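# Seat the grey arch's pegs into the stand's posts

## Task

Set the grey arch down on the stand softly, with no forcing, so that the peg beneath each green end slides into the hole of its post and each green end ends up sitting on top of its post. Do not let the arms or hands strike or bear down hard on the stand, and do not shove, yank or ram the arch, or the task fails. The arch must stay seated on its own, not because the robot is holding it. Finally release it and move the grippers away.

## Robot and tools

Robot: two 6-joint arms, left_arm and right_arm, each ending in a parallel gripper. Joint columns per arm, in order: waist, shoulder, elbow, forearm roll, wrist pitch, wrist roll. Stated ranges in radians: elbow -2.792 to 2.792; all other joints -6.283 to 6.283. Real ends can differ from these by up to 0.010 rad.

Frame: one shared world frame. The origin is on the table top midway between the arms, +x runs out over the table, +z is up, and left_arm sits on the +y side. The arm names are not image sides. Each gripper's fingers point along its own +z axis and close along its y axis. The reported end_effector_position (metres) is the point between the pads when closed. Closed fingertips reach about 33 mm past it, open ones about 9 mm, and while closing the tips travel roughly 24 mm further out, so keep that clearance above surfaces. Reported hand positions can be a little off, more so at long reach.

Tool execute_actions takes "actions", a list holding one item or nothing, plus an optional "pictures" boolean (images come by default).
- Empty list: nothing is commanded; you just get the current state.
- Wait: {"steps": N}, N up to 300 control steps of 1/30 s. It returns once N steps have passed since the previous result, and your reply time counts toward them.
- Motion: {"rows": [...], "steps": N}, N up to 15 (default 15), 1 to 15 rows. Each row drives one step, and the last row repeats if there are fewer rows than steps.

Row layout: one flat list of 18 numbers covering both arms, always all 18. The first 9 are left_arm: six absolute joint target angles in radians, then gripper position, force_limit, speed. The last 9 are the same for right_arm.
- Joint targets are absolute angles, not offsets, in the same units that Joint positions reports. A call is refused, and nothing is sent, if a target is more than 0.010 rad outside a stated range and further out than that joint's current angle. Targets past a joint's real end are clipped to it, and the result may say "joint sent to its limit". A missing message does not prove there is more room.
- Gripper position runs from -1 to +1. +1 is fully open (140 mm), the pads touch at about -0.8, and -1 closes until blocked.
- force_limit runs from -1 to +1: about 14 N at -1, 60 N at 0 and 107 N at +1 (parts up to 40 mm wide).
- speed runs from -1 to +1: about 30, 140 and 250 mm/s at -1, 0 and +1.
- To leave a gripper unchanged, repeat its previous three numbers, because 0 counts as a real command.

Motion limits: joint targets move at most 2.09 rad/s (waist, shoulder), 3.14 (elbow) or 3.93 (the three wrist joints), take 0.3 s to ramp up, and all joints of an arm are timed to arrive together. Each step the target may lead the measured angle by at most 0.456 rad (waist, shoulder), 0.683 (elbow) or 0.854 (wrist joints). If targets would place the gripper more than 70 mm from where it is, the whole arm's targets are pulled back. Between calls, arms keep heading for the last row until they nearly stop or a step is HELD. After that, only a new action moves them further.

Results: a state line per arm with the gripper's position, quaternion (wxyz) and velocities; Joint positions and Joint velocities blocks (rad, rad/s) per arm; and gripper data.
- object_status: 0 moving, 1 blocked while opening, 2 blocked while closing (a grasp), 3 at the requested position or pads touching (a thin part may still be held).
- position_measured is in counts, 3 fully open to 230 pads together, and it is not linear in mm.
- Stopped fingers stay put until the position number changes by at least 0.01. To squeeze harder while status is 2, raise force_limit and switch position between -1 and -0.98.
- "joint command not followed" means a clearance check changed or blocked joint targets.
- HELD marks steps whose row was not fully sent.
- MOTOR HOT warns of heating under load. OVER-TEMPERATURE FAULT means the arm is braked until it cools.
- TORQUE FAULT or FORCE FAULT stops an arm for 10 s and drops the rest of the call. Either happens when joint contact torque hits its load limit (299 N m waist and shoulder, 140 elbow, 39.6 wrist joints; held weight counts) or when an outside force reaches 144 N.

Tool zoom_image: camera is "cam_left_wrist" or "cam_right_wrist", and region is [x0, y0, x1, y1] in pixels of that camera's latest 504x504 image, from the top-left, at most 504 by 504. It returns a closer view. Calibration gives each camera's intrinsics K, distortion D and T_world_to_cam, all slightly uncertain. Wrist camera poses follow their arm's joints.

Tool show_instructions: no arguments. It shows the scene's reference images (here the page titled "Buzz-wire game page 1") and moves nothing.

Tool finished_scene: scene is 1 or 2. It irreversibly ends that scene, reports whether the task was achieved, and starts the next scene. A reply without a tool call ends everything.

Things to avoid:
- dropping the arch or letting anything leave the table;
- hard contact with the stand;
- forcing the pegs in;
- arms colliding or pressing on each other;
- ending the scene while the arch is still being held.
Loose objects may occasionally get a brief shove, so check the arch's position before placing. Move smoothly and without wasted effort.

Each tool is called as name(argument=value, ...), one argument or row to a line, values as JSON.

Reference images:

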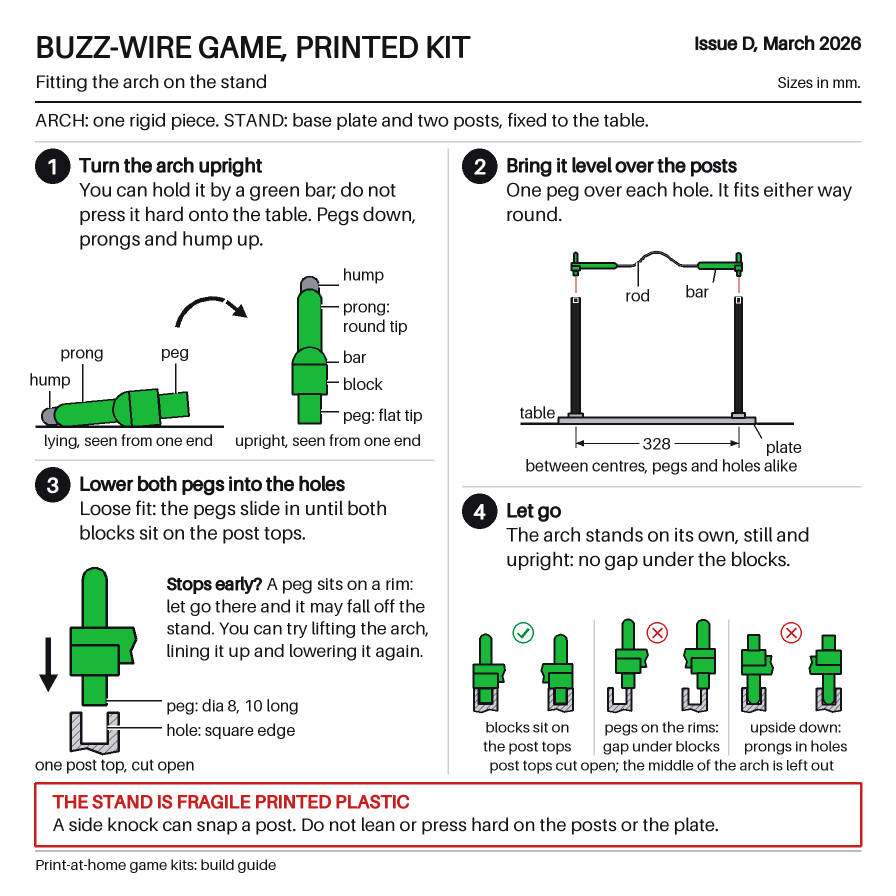

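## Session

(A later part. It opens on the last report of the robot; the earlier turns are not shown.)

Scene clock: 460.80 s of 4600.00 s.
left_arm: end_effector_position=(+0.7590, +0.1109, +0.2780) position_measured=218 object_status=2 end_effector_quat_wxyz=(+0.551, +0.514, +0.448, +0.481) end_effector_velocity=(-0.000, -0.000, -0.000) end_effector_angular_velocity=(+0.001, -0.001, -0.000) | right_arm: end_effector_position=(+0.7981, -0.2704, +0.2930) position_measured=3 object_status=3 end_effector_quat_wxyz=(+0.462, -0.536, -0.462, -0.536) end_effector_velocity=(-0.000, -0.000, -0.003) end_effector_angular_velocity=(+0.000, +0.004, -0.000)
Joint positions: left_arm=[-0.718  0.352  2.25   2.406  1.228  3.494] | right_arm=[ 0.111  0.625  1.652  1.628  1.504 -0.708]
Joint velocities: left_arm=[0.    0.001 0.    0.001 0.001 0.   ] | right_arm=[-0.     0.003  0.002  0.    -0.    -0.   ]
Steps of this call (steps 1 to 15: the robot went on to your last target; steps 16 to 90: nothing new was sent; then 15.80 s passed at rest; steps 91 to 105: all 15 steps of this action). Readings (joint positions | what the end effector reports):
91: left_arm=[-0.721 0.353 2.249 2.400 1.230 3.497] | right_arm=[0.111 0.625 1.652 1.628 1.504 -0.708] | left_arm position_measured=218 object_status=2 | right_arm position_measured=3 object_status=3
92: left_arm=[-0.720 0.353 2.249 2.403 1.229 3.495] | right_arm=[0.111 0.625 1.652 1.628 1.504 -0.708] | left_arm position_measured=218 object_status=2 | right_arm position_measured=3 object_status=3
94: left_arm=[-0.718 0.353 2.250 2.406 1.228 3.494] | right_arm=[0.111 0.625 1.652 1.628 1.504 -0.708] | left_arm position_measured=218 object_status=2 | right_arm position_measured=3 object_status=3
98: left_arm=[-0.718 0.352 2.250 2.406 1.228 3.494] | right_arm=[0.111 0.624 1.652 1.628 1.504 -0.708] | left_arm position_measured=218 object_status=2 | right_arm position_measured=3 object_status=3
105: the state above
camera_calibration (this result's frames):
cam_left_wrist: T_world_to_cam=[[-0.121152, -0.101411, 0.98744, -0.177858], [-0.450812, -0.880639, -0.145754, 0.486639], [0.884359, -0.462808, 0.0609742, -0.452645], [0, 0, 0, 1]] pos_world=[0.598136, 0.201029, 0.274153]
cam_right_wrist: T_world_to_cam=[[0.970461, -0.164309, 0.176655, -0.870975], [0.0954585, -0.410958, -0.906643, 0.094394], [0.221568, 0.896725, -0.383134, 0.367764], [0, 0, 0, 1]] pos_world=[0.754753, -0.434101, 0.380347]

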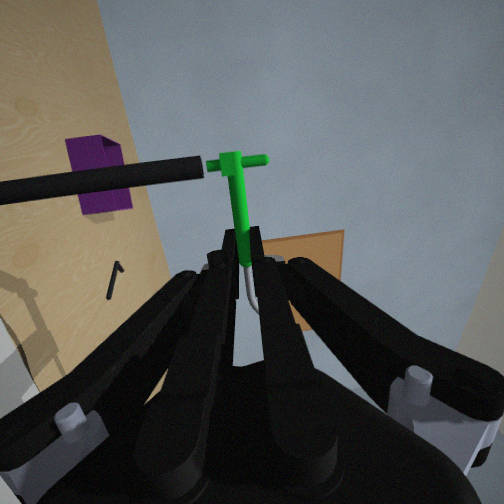

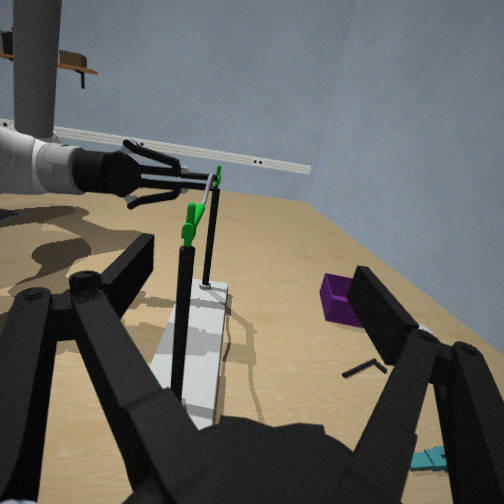

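execute_actions(
  actions=[
    {"rows": [[-0.71803, 0.35932, 2.25160, 2.40778, 1.23421, 3.48815, -1, 0.2, -0.5, 0.111, 0.6245, 1.6519, 1.6279, 1.5040, -0.7076, 1, 0, 0]], "steps": 15},
  ],
  pictures=true,
)

zoom_image(
  camera="cam_right_wrist",
  region=[160, 200, 220, 260],
)

zoom_image(
  camera="cam_left_wrist",
  region=[160, 130, 250, 220],
)

Scene clock: 465.60 s of 4600.00 s.
left_arm: end_effector_position=(+0.7589, +0.1109, +0.2741) position_measured=218 object_status=2 end_effector_quat_wxyz=(+0.551, +0.514, +0.448, +0.481) end_effector_velocity=(-0.000, -0.000, +0.001) end_effector_angular_velocity=(+0.000, -0.001, -0.001) | right_arm: end_effector_position=(+0.7981, -0.2704, +0.2930) position_measured=3 object_status=3 end_effector_quat_wxyz=(+0.462, -0.536, -0.462, -0.536) end_effector_velocity=(-0.000, +0.000, -0.000) end_effector_angular_velocity=(+0.001, +0.000, +0.001)
Joint positions: left_arm=[-0.718  0.359  2.252  2.408  1.234  3.488] | right_arm=[ 0.111  0.625  1.652  1.628  1.504 -0.708]
Joint velocities: left_arm=[ 0.    -0.001  0.     0.001  0.     0.   ] | right_arm=[ 0.     0.001  0.     0.001  0.001 -0.001]
Steps of this call (steps 1 to 15: the robot went on to your last target; steps 16 to 90: nothing new was sent; then 1.30 s passed at rest; steps 91 to 105: all 15 steps of this action). Readings (joint positions | what the end effector reports):
91: left_arm=[-0.718 0.352 2.250 2.406 1.228 3.494] | right_arm=[0.111 0.625 1.652 1.628 1.504 -0.708] | left_arm position_measured=218 object_status=2 | right_arm position_measured=3 object_status=3
92: left_arm=[-0.718 0.355 2.250 2.407 1.231 3.491] | right_arm=[0.111 0.625 1.652 1.628 1.504 -0.708] | left_arm position_measured=218 object_status=2 | right_arm position_measured=3 object_status=3
94: left_arm=[-0.718 0.359 2.251 2.408 1.234 3.488] | right_arm=[0.111 0.625 1.652 1.628 1.504 -0.708] | left_arm position_measured=218 object_status=2 | right_arm position_measured=3 object_status=3
98: left_arm=[-0.718 0.359 2.251 2.408 1.234 3.488] | right_arm=[0.111 0.625 1.652 1.628 1.504 -0.708] | left_arm position_measured=218 object_status=2 | right_arm position_measured=3 object_status=3
105: the state above
camera_calibration (this result's frames):
cam_left_wrist: T_world_to_cam=[[-0.121178, -0.101292, 0.987449, -0.17396], [-0.450884, -0.880617, -0.145665, 0.486113], [0.884319, -0.462876, 0.0610409, -0.452347], [0, 0, 0, 1]] pos_world=[0.598119, 0.201078, 0.270198]
cam_right_wrist: T_world_to_cam=[[0.970461, -0.16431, 0.176655, -0.870975], [0.0954586, -0.410958, -0.906643, 0.0943939], [0.221568, 0.896725, -0.383134, 0.367764], [0, 0, 0, 1]] pos_world=[0.754753, -0.434101, 0.380347]

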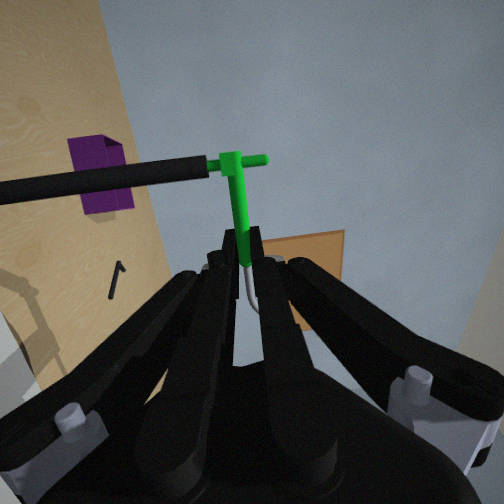

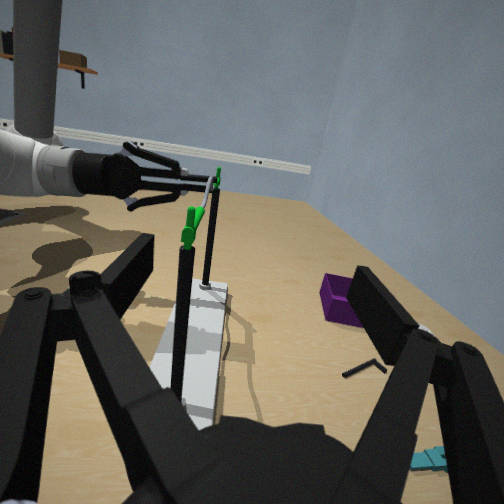

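Region (160, 200, 220, 260) of cam_right_wrist's 504x504 image, scaled by 8.400, with more detail than that image has.

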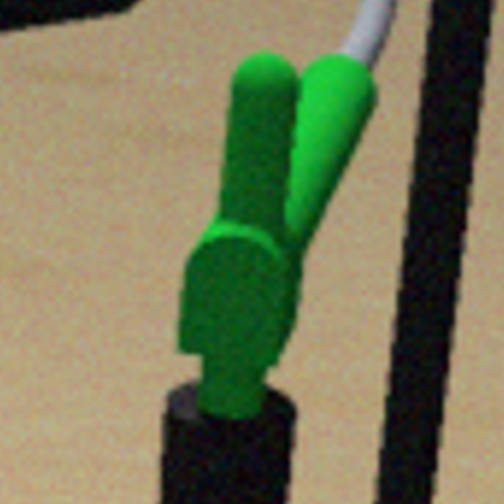

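Region (160, 130, 250, 220) of cam_left_wrist's 504x504 image, scaled by 5.600, with more detail than that image has.

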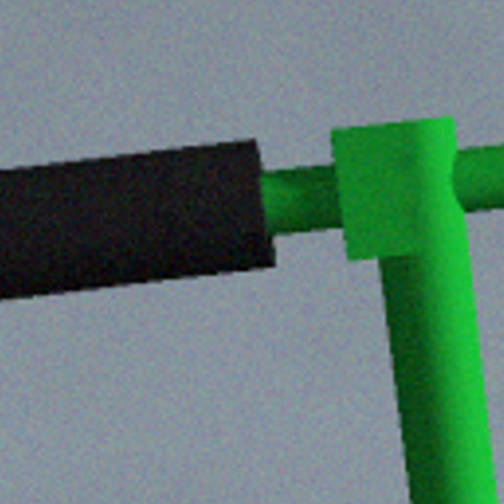

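execute_actions(
  actions=[
    {"rows": [[-0.71803, 0.36458, 2.25282, 2.40940, 1.23897, 3.48346, -1, 0.2, -0.5, 0.111, 0.6245, 1.6519, 1.6279, 1.5040, -0.7076, 1, 0, 0]], "steps": 15},
  ],
  pictures=true,
)

zoom_image(
  camera="cam_right_wrist",
  region=[160, 200, 220, 260],
)

zoom_image(
  camera="cam_left_wrist",
  region=[160, 130, 250, 220],
)

Scene clock: 469.97 s of 4600.00 s.
left_arm: end_effector_position=(+0.7588, +0.1109, +0.2710) position_measured=218 object_status=2 end_effector_quat_wxyz=(+0.551, +0.514, +0.448, +0.480) end_effector_velocity=(-0.000, -0.000, +0.000) end_effector_angular_velocity=(+0.000, -0.000, -0.001) | right_arm: end_effector_position=(+0.7981, -0.2704, +0.2930) position_measured=3 object_status=3 end_effector_quat_wxyz=(+0.462, -0.536, -0.462, -0.536) end_effector_velocity=(-0.000, -0.000, +0.001) end_effector_angular_velocity=(+0.001, +0.000, -0.001)
Joint positions: left_arm=[-0.718  0.365  2.253  2.409  1.239  3.483] | right_arm=[ 0.111  0.625  1.652  1.628  1.504 -0.708]
Joint velocities: left_arm=[-0.    -0.001  0.     0.001 -0.     0.   ] | right_arm=[-0.    -0.001  0.     0.001  0.     0.001]
Steps of this call (steps 1 to 15: the robot went on to your last target; steps 16 to 90: nothing new was sent; then 0.87 s passed at rest; steps 91 to 105: all 15 steps of this action). Readings (joint positions | what the end effector reports):
91: left_arm=[-0.718 0.359 2.252 2.408 1.234 3.488] | right_arm=[0.111 0.625 1.652 1.628 1.504 -0.708] | left_arm position_measured=218 object_status=2 | right_arm position_measured=3 object_status=3
92: left_arm=[-0.718 0.362 2.252 2.409 1.237 3.486] | right_arm=[0.111 0.624 1.652 1.628 1.504 -0.708] | left_arm position_measured=218 object_status=2 | right_arm position_measured=3 object_status=3
94: left_arm=[-0.718 0.365 2.253 2.409 1.239 3.484] | right_arm=[0.111 0.625 1.652 1.628 1.504 -0.708] | left_arm position_measured=218 object_status=2 | right_arm position_measured=3 object_status=3
98: left_arm=[-0.718 0.365 2.253 2.409 1.239 3.483] | right_arm=[0.111 0.625 1.652 1.628 1.504 -0.708] | left_arm position_measured=218 object_status=2 | right_arm position_measured=3 object_status=3
105: the state above
camera_calibration (this result's frames):
cam_left_wrist: T_world_to_cam=[[-0.12107, -0.101319, 0.98746, -0.171011], [-0.451048, -0.880535, -0.14565, 0.485737], [0.88425, -0.463025, 0.0609066, -0.451977], [0, 0, 0, 1]] pos_world=[0.598047, 0.201105, 0.267143]
cam_right_wrist: T_world_to_cam=[[0.970461, -0.164309, 0.176655, -0.870975], [0.0954586, -0.410958, -0.906643, 0.0943939], [0.221568, 0.896725, -0.383134, 0.367764], [0, 0, 0, 1]] pos_world=[0.754753, -0.434101, 0.380347]

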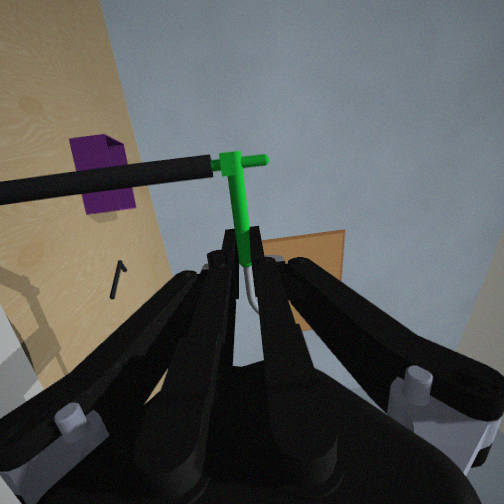

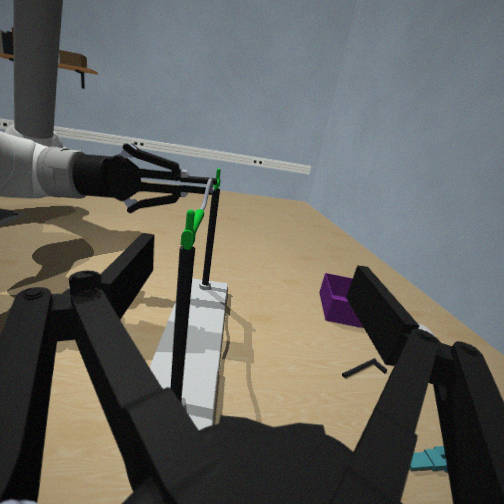

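Region (160, 200, 220, 260) of cam_right_wrist's 504x504 image, scaled by 8.400, with more detail than that image has.

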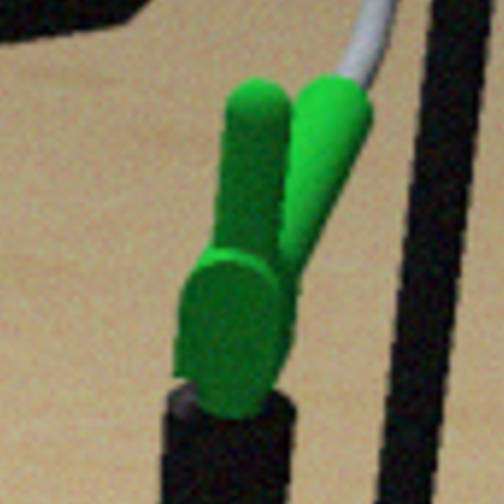

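Region (160, 130, 250, 220) of cam_left_wrist's 504x504 image, scaled by 5.600, with more detail than that image has.

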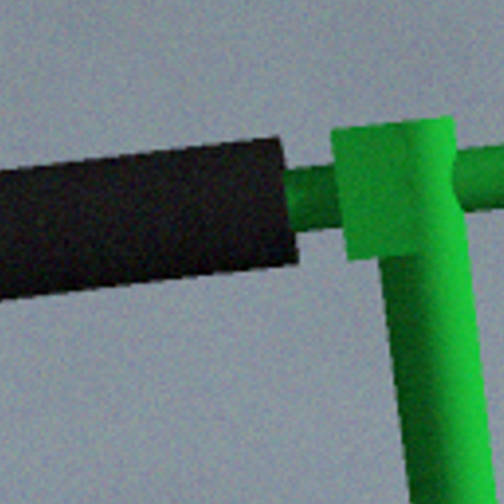

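execute_actions(
  actions=[
    {"rows": [[-0.71803, 0.36984, 2.25404, 2.41103, 1.24373, 3.47877, -1, 0.2, -0.5, 0.111, 0.6245, 1.6519, 1.6279, 1.5040, -0.7076, 1, 0, 0]], "steps": 15},
  ],
  pictures=true,
)

zoom_image(
  camera="cam_right_wrist",
  region=[160, 200, 220, 260],
)

zoom_image(
  camera="cam_left_wrist",
  region=[160, 130, 250, 220],
)

Scene clock: 474.83 s of 4600.00 s.
left_arm: end_effector_position=(+0.7588, +0.1109, +0.2681) position_measured=218 object_status=2 end_effector_quat_wxyz=(+0.552, +0.514, +0.448, +0.480) end_effector_velocity=(+0.000, +0.000, -0.001) end_effector_angular_velocity=(+0.000, +0.002, +0.001) | right_arm: end_effector_position=(+0.7981, -0.2704, +0.2930) position_measured=3 object_status=3 end_effector_quat_wxyz=(+0.462, -0.536, -0.462, -0.536) end_effector_velocity=(-0.000, -0.000, -0.000) end_effector_angular_velocity=(-0.000, +0.000, -0.000)
Joint positions: left_arm=[-0.718  0.37   2.254  2.411  1.244  3.479] | right_arm=[ 0.111  0.625  1.652  1.628  1.504 -0.708]
Joint velocities: left_arm=[-0.     0.001  0.    -0.002 -0.     0.   ] | right_arm=[-0.  0.  0. -0. -0. -0.]
Steps of this call (steps 1 to 15: the robot went on to your last target; steps 16 to 90: nothing new was sent; then 1.37 s passed at rest; steps 91 to 105: all 15 steps of this action). Readings (joint positions | what the end effector reports):
91: left_arm=[-0.718 0.365 2.253 2.409 1.239 3.483] | right_arm=[0.111 0.625 1.652 1.628 1.504 -0.708] | left_arm position_measured=218 object_status=2 | right_arm position_measured=3 object_status=3
92: left_arm=[-0.718 0.367 2.253 2.410 1.242 3.481] | right_arm=[0.111 0.625 1.652 1.628 1.504 -0.708] | left_arm position_measured=218 object_status=2 | right_arm position_measured=3 object_status=3
94: left_arm=[-0.718 0.369 2.254 2.411 1.244 3.479] | right_arm=[0.111 0.625 1.652 1.628 1.504 -0.708] | left_arm position_measured=218 object_status=2 | right_arm position_measured=3 object_status=3
98: left_arm=[-0.718 0.370 2.254 2.411 1.244 3.479] | right_arm=[0.111 0.625 1.652 1.628 1.504 -0.708] | left_arm position_measured=218 object_status=2 | right_arm position_measured=3 object_status=3
105: the state above
camera_calibration (this result's frames):
cam_left_wrist: T_world_to_cam=[[-0.121216, -0.101133, 0.987461, -0.168103], [-0.451172, -0.880486, -0.14556, 0.485361], [0.884167, -0.463158, 0.0611005, -0.451724], [0, 0, 0, 1]] pos_world=[0.598003, 0.201133, 0.264245]
cam_right_wrist: T_world_to_cam=[[0.970461, -0.164309, 0.176655, -0.870975], [0.0954585, -0.410958, -0.906643, 0.094394], [0.221568, 0.896725, -0.383134, 0.367764], [0, 0, 0, 1]] pos_world=[0.754753, -0.434101, 0.380347]

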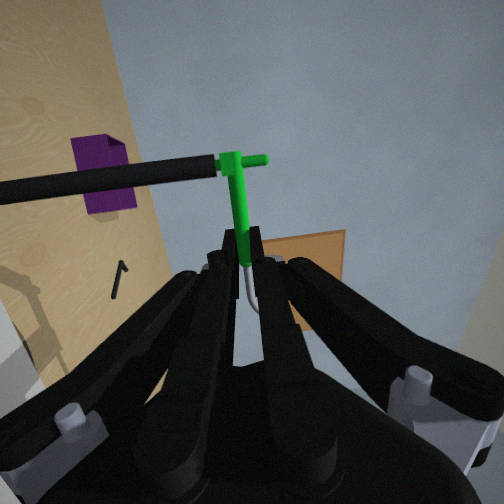

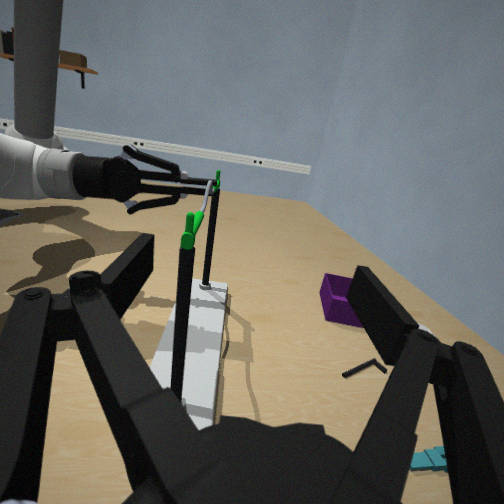

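Region (160, 200, 220, 260) of cam_right_wrist's 504x504 image, scaled by 8.400, with more detail than that image has.

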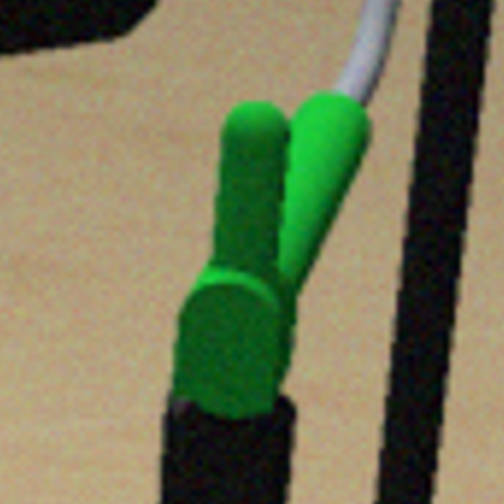

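Region (160, 130, 250, 220) of cam_left_wrist's 504x504 image, scaled by 5.600, with more detail than that image has.

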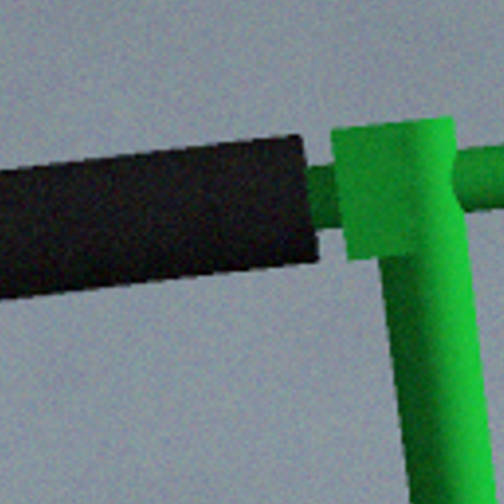

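execute_actions(
  actions=[
    {"rows": [[-0.71803, 0.37563, 2.25538, 2.41282, 1.24896, 3.46571, -1, 0.2, -0.5, 0.111, 0.6245, 1.6519, 1.6279, 1.5040, -0.7076, 1, 0, 0]], "steps": 15},
  ],
  pictures=true,
)

zoom_image(
  camera="cam_right_wrist",
  region=[160, 200, 220, 260],
)

zoom_image(
  camera="cam_left_wrist",
  region=[160, 130, 250, 220],
)

Scene clock: 486.50 s of 4600.00 s.
left_arm: end_effector_position=(+0.7587, +0.1110, +0.2647) position_measured=218 object_status=2 end_effector_quat_wxyz=(+0.553, +0.512, +0.450, +0.478) end_effector_velocity=(-0.000, +0.000, +0.000) end_effector_angular_velocity=(-0.000, -0.000, +0.000) | right_arm: end_effector_position=(+0.7981, -0.2704, +0.2930) position_measured=3 object_status=3 end_effector_quat_wxyz=(+0.462, -0.536, -0.462, -0.536) end_effector_velocity=(+0.000, +0.000, -0.000) end_effector_angular_velocity=(+0.000, +0.001, -0.000)
Joint positions: left_arm=[-0.718  0.376  2.255  2.413  1.249  3.466] | right_arm=[ 0.111  0.625  1.652  1.628  1.504 -0.708]
Joint velocities: left_arm=[ 0. -0.  0. -0.  0.  0.] | right_arm=[ 0.  0.  0.  0. -0.  0.]
Steps of this call (steps 1 to 15: the robot went on to your last target; steps 16 to 90: nothing new was sent; then 8.17 s passed at rest; steps 91 to 105: all 15 steps of this action). Readings (joint positions | what the end effector reports):
91: left_arm=[-0.718 0.370 2.254 2.411 1.244 3.478] | right_arm=[0.111 0.625 1.652 1.628 1.504 -0.708] | left_arm position_measured=218 object_status=2 | right_arm position_measured=3 object_status=3
92: left_arm=[-0.718 0.372 2.255 2.412 1.246 3.472] | right_arm=[0.111 0.625 1.652 1.628 1.504 -0.708] | left_arm position_measured=218 object_status=2 | right_arm position_measured=3 object_status=3
94: left_arm=[-0.718 0.376 2.255 2.413 1.249 3.466] | right_arm=[0.111 0.625 1.652 1.628 1.504 -0.708] | left_arm position_measured=218 object_status=2 | right_arm position_measured=3 object_status=3
98: left_arm=[-0.718 0.376 2.255 2.413 1.249 3.466] | right_arm=[0.111 0.625 1.652 1.628 1.504 -0.708] | left_arm position_measured=218 object_status=2 | right_arm position_measured=3 object_status=3
105: the state above
camera_calibration (this result's frames):
cam_left_wrist: T_world_to_cam=[[-0.120049, -0.0933575, 0.988369, -0.16677], [-0.452004, -0.881254, -0.138141, 0.483621], [0.883901, -0.46333, 0.0635957, -0.451825], [0, 0, 0, 1]] pos_world=[0.597947, 0.201279, 0.260372]
cam_right_wrist: T_world_to_cam=[[0.970461, -0.164309, 0.176655, -0.870975], [0.0954583, -0.410958, -0.906643, 0.0943941], [0.221568, 0.896725, -0.383134, 0.367764], [0, 0, 0, 1]] pos_world=[0.754753, -0.434101, 0.380347]

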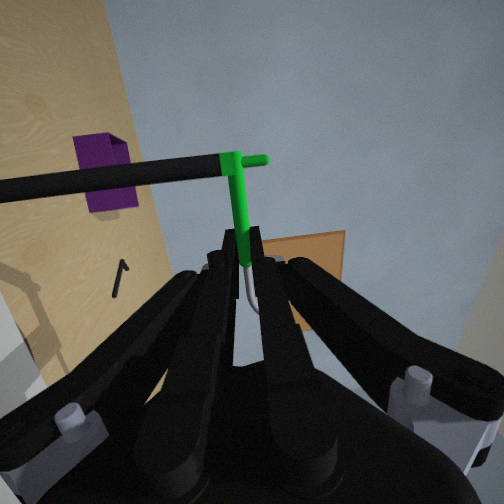

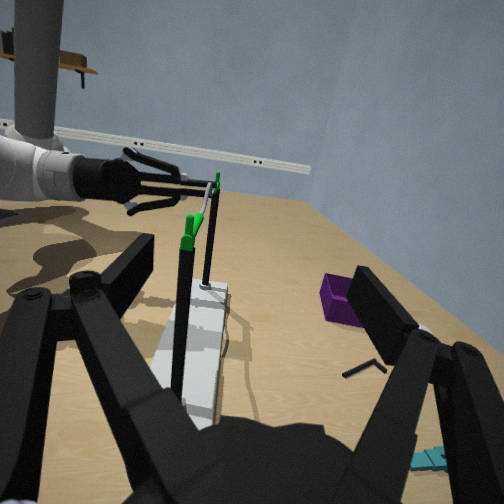

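Region (160, 200, 220, 260) of cam_right_wrist's 504x504 image, scaled by 8.400, with more detail than that image has.

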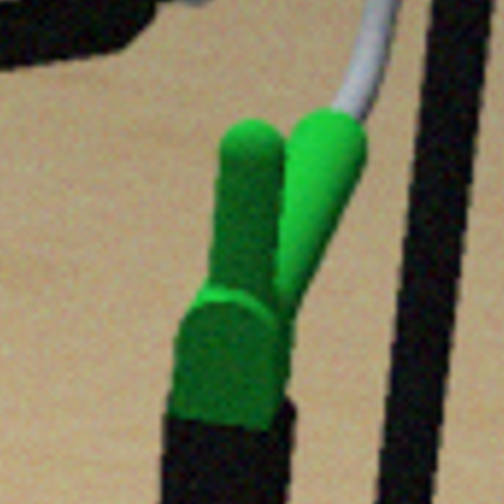

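Region (160, 130, 250, 220) of cam_left_wrist's 504x504 image, scaled by 5.600, with more detail than that image has.

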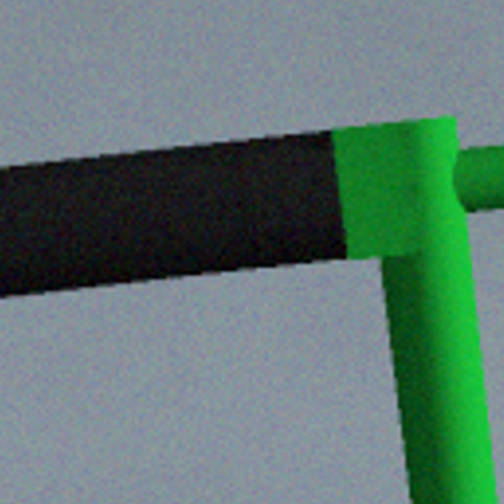

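execute_actions(
  actions=[
    {"rows": [[-0.71803, 0.37563, 2.25538, 2.41282, 1.24896, 3.46571, -0.3, 0.2, -0.5, 0.111, 0.6245, 1.6519, 1.6279, 1.5040, -0.7076, 1, 0, 0]], "steps": 15},
  ],
  pictures=false,
)

execute_actions(
  actions=[
    {"steps": 10},
  ],
  pictures=true,
)

zoom_image(
  camera="cam_right_wrist",
  region=[140, 130, 290, 280],
)

Scene clock: 491.00 s of 4600.00 s.
left_arm: end_effector_position=(+0.7587, +0.1109, +0.2648) position_measured=167 object_status=0 end_effector_quat_wxyz=(+0.553, +0.512, +0.450, +0.478) end_effector_velocity=(-0.000, -0.000, +0.001) end_effector_angular_velocity=(-0.001, -0.001, -0.001) | right_arm: end_effector_position=(+0.7981, -0.2704, +0.2930) position_measured=3 object_status=3 end_effector_quat_wxyz=(+0.462, -0.536, -0.462, -0.536) end_effector_velocity=(-0.000, +0.000, +0.000) end_effector_angular_velocity=(-0.000, +0.000, -0.001)
Joint positions: left_arm=[-0.718  0.376  2.255  2.413  1.249  3.466] | right_arm=[ 0.111  0.625  1.652  1.628  1.504 -0.708]
Joint velocities: left_arm=[ 0.    -0.001  0.     0.001 -0.    -0.   ] | right_arm=[ 0.    -0.001  0.001  0.    -0.     0.   ]
Steps of this call (steps 1 to 15: the robot went on to your last target; steps 16 to 90: nothing new was sent; then 1.00 s passed at rest; steps 91 to 105: all 15 steps of this action). Readings (joint positions | what the end effector reports):
91: left_arm=[-0.718 0.376 2.255 2.413 1.249 3.466] | right_arm=[0.111 0.625 1.652 1.628 1.504 -0.708] | left_arm position_measured=218 object_status=0 | right_arm position_measured=3 object_status=3
92: left_arm=[-0.718 0.376 2.255 2.413 1.249 3.466] | right_arm=[0.111 0.625 1.652 1.628 1.504 -0.708] | left_arm position_measured=218 object_status=0 | right_arm position_measured=3 object_status=3
94: left_arm=[-0.718 0.376 2.255 2.413 1.249 3.466] | right_arm=[0.111 0.625 1.652 1.628 1.504 -0.708] | left_arm position_measured=207 object_status=0 | right_arm position_measured=3 object_status=3
98: left_arm=[-0.718 0.376 2.255 2.413 1.249 3.466] | right_arm=[0.111 0.625 1.652 1.628 1.504 -0.708] | left_arm position_measured=188 object_status=0 | right_arm position_measured=3 object_status=3
105: the state above

Scene clock: 491.33 s of 4600.00 s.
left_arm: end_effector_position=(+0.7587, +0.1109, +0.2648) position_measured=167 object_status=3 end_effector_quat_wxyz=(+0.553, +0.512, +0.450, +0.478) end_effector_velocity=(+0.000, +0.000, -0.000) end_effector_angular_velocity=(+0.000, +0.001, +0.001) | right_arm: end_effector_position=(+0.7981, -0.2704, +0.2930) position_measured=3 object_status=3 end_effector_quat_wxyz=(+0.462, -0.536, -0.462, -0.536) end_effector_velocity=(+0.000, -0.000, -0.001) end_effector_angular_velocity=(-0.000, +0.001, -0.001)
Joint positions: left_arm=[-0.718  0.376  2.255  2.413  1.249  3.466] | right_arm=[ 0.111  0.624  1.652  1.628  1.504 -0.708]
Joint velocities: left_arm=[-0.     0.    -0.    -0.001 -0.     0.   ] | right_arm=[ 0.     0.001 -0.     0.    -0.001  0.001]
Steps of this call (steps 1 to 10: the robot went on to your last target). Readings (joint positions | what the end effector reports):
1: left_arm=[-0.718 0.376 2.255 2.413 1.249 3.466] | right_arm=[0.111 0.625 1.652 1.628 1.504 -0.708] | left_arm position_measured=167 object_status=0 | right_arm position_measured=3 object_status=3
2: left_arm=[-0.718 0.376 2.255 2.413 1.249 3.466] | right_arm=[0.111 0.625 1.652 1.628 1.504 -0.708] | left_arm position_measured=167 object_status=0 | right_arm position_measured=3 object_status=3
4: left_arm=[-0.718 0.376 2.255 2.413 1.249 3.466] | right_arm=[0.111 0.625 1.652 1.628 1.504 -0.708] | left_arm position_measured=167 object_status=3 | right_arm position_measured=3 object_status=3
8: left_arm=[-0.718 0.376 2.255 2.413 1.249 3.466] | right_arm=[0.111 0.625 1.652 1.628 1.504 -0.708] | left_arm position_measured=167 object_status=3 | right_arm position_measured=3 object_status=3
10: the state above
camera_calibration (this result's frames):
cam_left_wrist: T_world_to_cam=[[-0.120208, -0.0932855, 0.988356, -0.166757], [-0.452098, -0.881204, -0.138158, 0.483653], [0.883831, -0.463442, 0.0637533, -0.451826], [0, 0, 0, 1]] pos_world=[0.597951, 0.201245, 0.260441]
cam_right_wrist: T_world_to_cam=[[0.970461, -0.164309, 0.176655, -0.870975], [0.0954588, -0.410958, -0.906643, 0.0943938], [0.221568, 0.896725, -0.383134, 0.367764], [0, 0, 0, 1]] pos_world=[0.754753, -0.434101, 0.380347]

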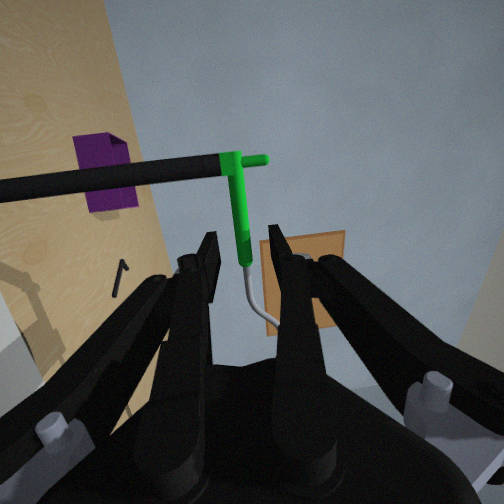

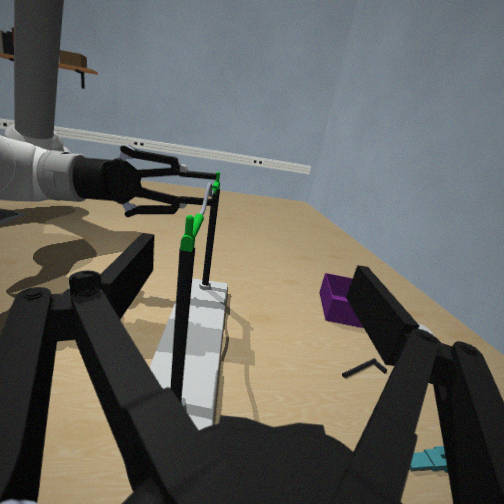

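Region (140, 130, 290, 280) of cam_right_wrist's 504x504 image, scaled by 3.360, with more detail than that image has.

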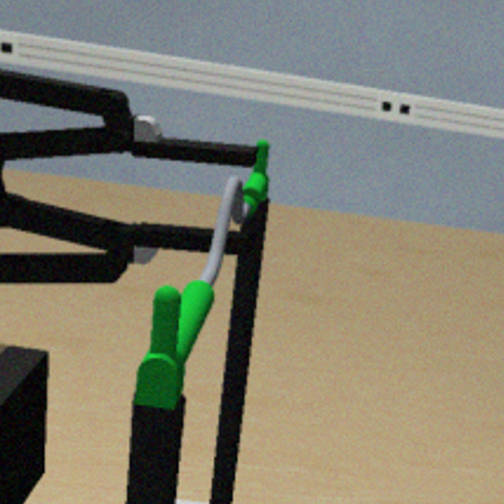

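execute_actions(
  actions=[
    {"rows": [[-0.8697, 0.3124, 2.3974, 2.2761, 1.3544, 3.4667, -0.3, 0.2, -0.5, -0.15, 0.6245, 1.6519, 1.6279, 1.5040, -0.7076, 1, 0, 0]], "steps": 15},
  ],
  pictures=false,
)

execute_actions(
  actions=[
    {"steps": 15},
  ],
  pictures=true,
)

Scene clock: 501.10 s of 4600.00 s.
left_arm: end_effector_position=(+0.6601, +0.1239, +0.2581) position_measured=167 object_status=3 end_effector_quat_wxyz=(+0.551, +0.513, +0.449, +0.481) end_effector_velocity=(+0.000, -0.000, +0.000) end_effector_angular_velocity=(-0.001, +0.000, -0.000) | right_arm: end_effector_position=(+0.8511, -0.4952, +0.2930) position_measured=3 object_status=3 end_effector_quat_wxyz=(-0.389, +0.591, +0.389, +0.591) end_effector_velocity=(+0.015, -0.152, -0.001) end_effector_angular_velocity=(-0.001, +0.002, -0.171)
Joint positions: left_arm=[-0.87   0.312  2.397  2.276  1.354  3.467] | right_arm=[-0.148  0.625  1.652  1.628  1.504 -0.708]
Joint velocities: left_arm=[-0. -0. -0. -0. -0. -0.] | right_arm=[-0.171  0.     0.001 -0.001 -0.001 -0.   ]
Steps of this call (steps 1 to 15: the robot went on to your last target; steps 16 to 90: nothing new was sent; then 6.27 s passed at rest; steps 91 to 105: all 15 steps of this action). Readings (joint positions | what the end effector reports):
91: left_arm=[-0.718 0.376 2.255 2.413 1.249 3.466] | right_arm=[0.111 0.625 1.652 1.628 1.504 -0.708] | left_arm position_measured=167 object_status=3 | right_arm position_measured=3 object_status=3
92: left_arm=[-0.722 0.374 2.259 2.408 1.252 3.466] | right_arm=[0.107 0.625 1.652 1.628 1.504 -0.708] | left_arm position_measured=167 object_status=3 | right_arm position_measured=3 object_status=3
94: left_arm=[-0.754 0.361 2.289 2.380 1.274 3.466] | right_arm=[0.075 0.625 1.652 1.628 1.504 -0.708] | left_arm position_measured=167 object_status=3 | right_arm position_measured=3 object_status=3
98: left_arm=[-0.853 0.319 2.382 2.292 1.342 3.466] | right_arm=[-0.014 0.625 1.652 1.628 1.504 -0.708] | left_arm position_measured=167 object_status=3 | right_arm position_measured=3 object_status=3
105: the state above

Scene clock: 501.60 s of 4600.00 s.
left_arm: end_effector_position=(+0.6600, +0.1239, +0.2581) position_measured=167 object_status=3 end_effector_quat_wxyz=(+0.551, +0.513, +0.449, +0.481) end_effector_velocity=(+0.000, +0.000, -0.001) end_effector_angular_velocity=(+0.001, +0.001, +0.000) | right_arm: end_effector_position=(+0.8513, -0.4972, +0.2930) position_measured=3 object_status=3 end_effector_quat_wxyz=(-0.388, +0.591, +0.388, +0.591) end_effector_velocity=(+0.000, -0.000, +0.001) end_effector_angular_velocity=(-0.002, -0.002, -0.000)
Joint positions: left_arm=[-0.87   0.312  2.397  2.276  1.354  3.467] | right_arm=[-0.15   0.625  1.652  1.628  1.504 -0.708]
Joint velocities: left_arm=[ 0.     0.001 -0.    -0.     0.    -0.   ] | right_arm=[-0.    -0.001 -0.001 -0.001 -0.001  0.   ]
Steps of this call (steps 1 to 15: the robot went on to your last target). Readings (joint positions | what the end effector reports):
1: left_arm=[-0.870 0.312 2.397 2.276 1.354 3.467] | right_arm=[-0.150 0.625 1.652 1.628 1.504 -0.708] | left_arm position_measured=167 object_status=3 | right_arm position_measured=3 object_status=3
2: left_arm=[-0.870 0.312 2.397 2.276 1.354 3.467] | right_arm=[-0.150 0.625 1.652 1.628 1.504 -0.708] | left_arm position_measured=167 object_status=3 | right_arm position_measured=3 object_status=3
4: left_arm=[-0.870 0.312 2.397 2.276 1.354 3.467] | right_arm=[-0.150 0.625 1.652 1.628 1.504 -0.708] | left_arm position_measured=167 object_status=3 | right_arm position_measured=3 object_status=3
8: left_arm=[-0.870 0.312 2.397 2.276 1.354 3.467] | right_arm=[-0.150 0.625 1.652 1.628 1.504 -0.708] | left_arm position_measured=167 object_status=3 | right_arm position_measured=3 object_status=3
15: the state above
All arms were judged still, so your last target was given up. Only a new action makes them travel on or press farther. Fingers that are still opening or closing keep moving.
camera_calibration (this result's frames):
cam_left_wrist: T_world_to_cam=[[-0.120879, -0.101797, 0.987434, -0.16897], [-0.448009, -0.882064, -0.145778, 0.448934], [0.885819, -0.460001, 0.0610171, -0.359202], [0, 0, 0, 1]] pos_world=[0.498889, 0.213554, 0.254209]
cam_right_wrist: T_world_to_cam=[[0.895181, -0.409214, 0.17662, -1.01758], [-0.0138424, -0.421608, -0.906673, 0.08385], [0.445488, 0.809191, -0.38308, 0.325221], [0, 0, 0, 1]] pos_world=[0.767198, -0.644222, 0.380335]

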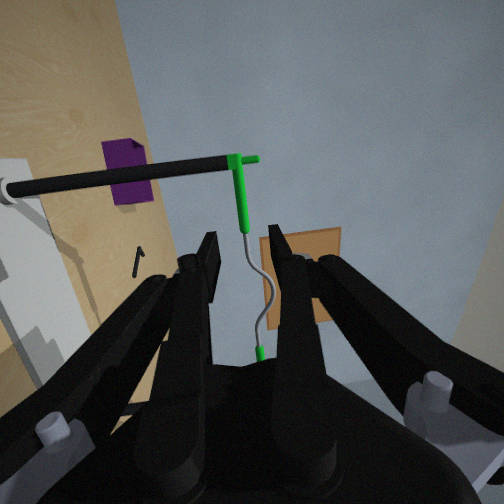

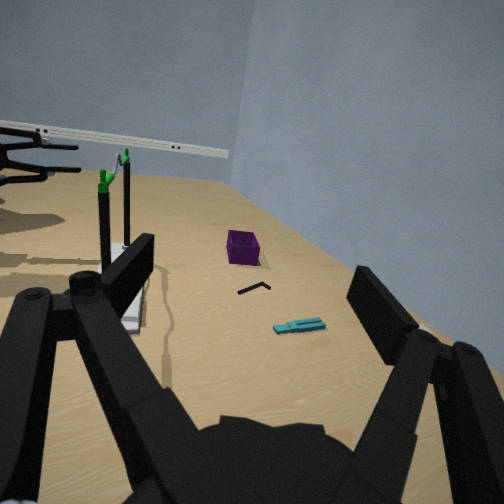

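The arch is seated on both posts and both arms are clear of it. Ending scene 1.

finished_scene(
  scene=1,
)

The scene is finished: the task was done.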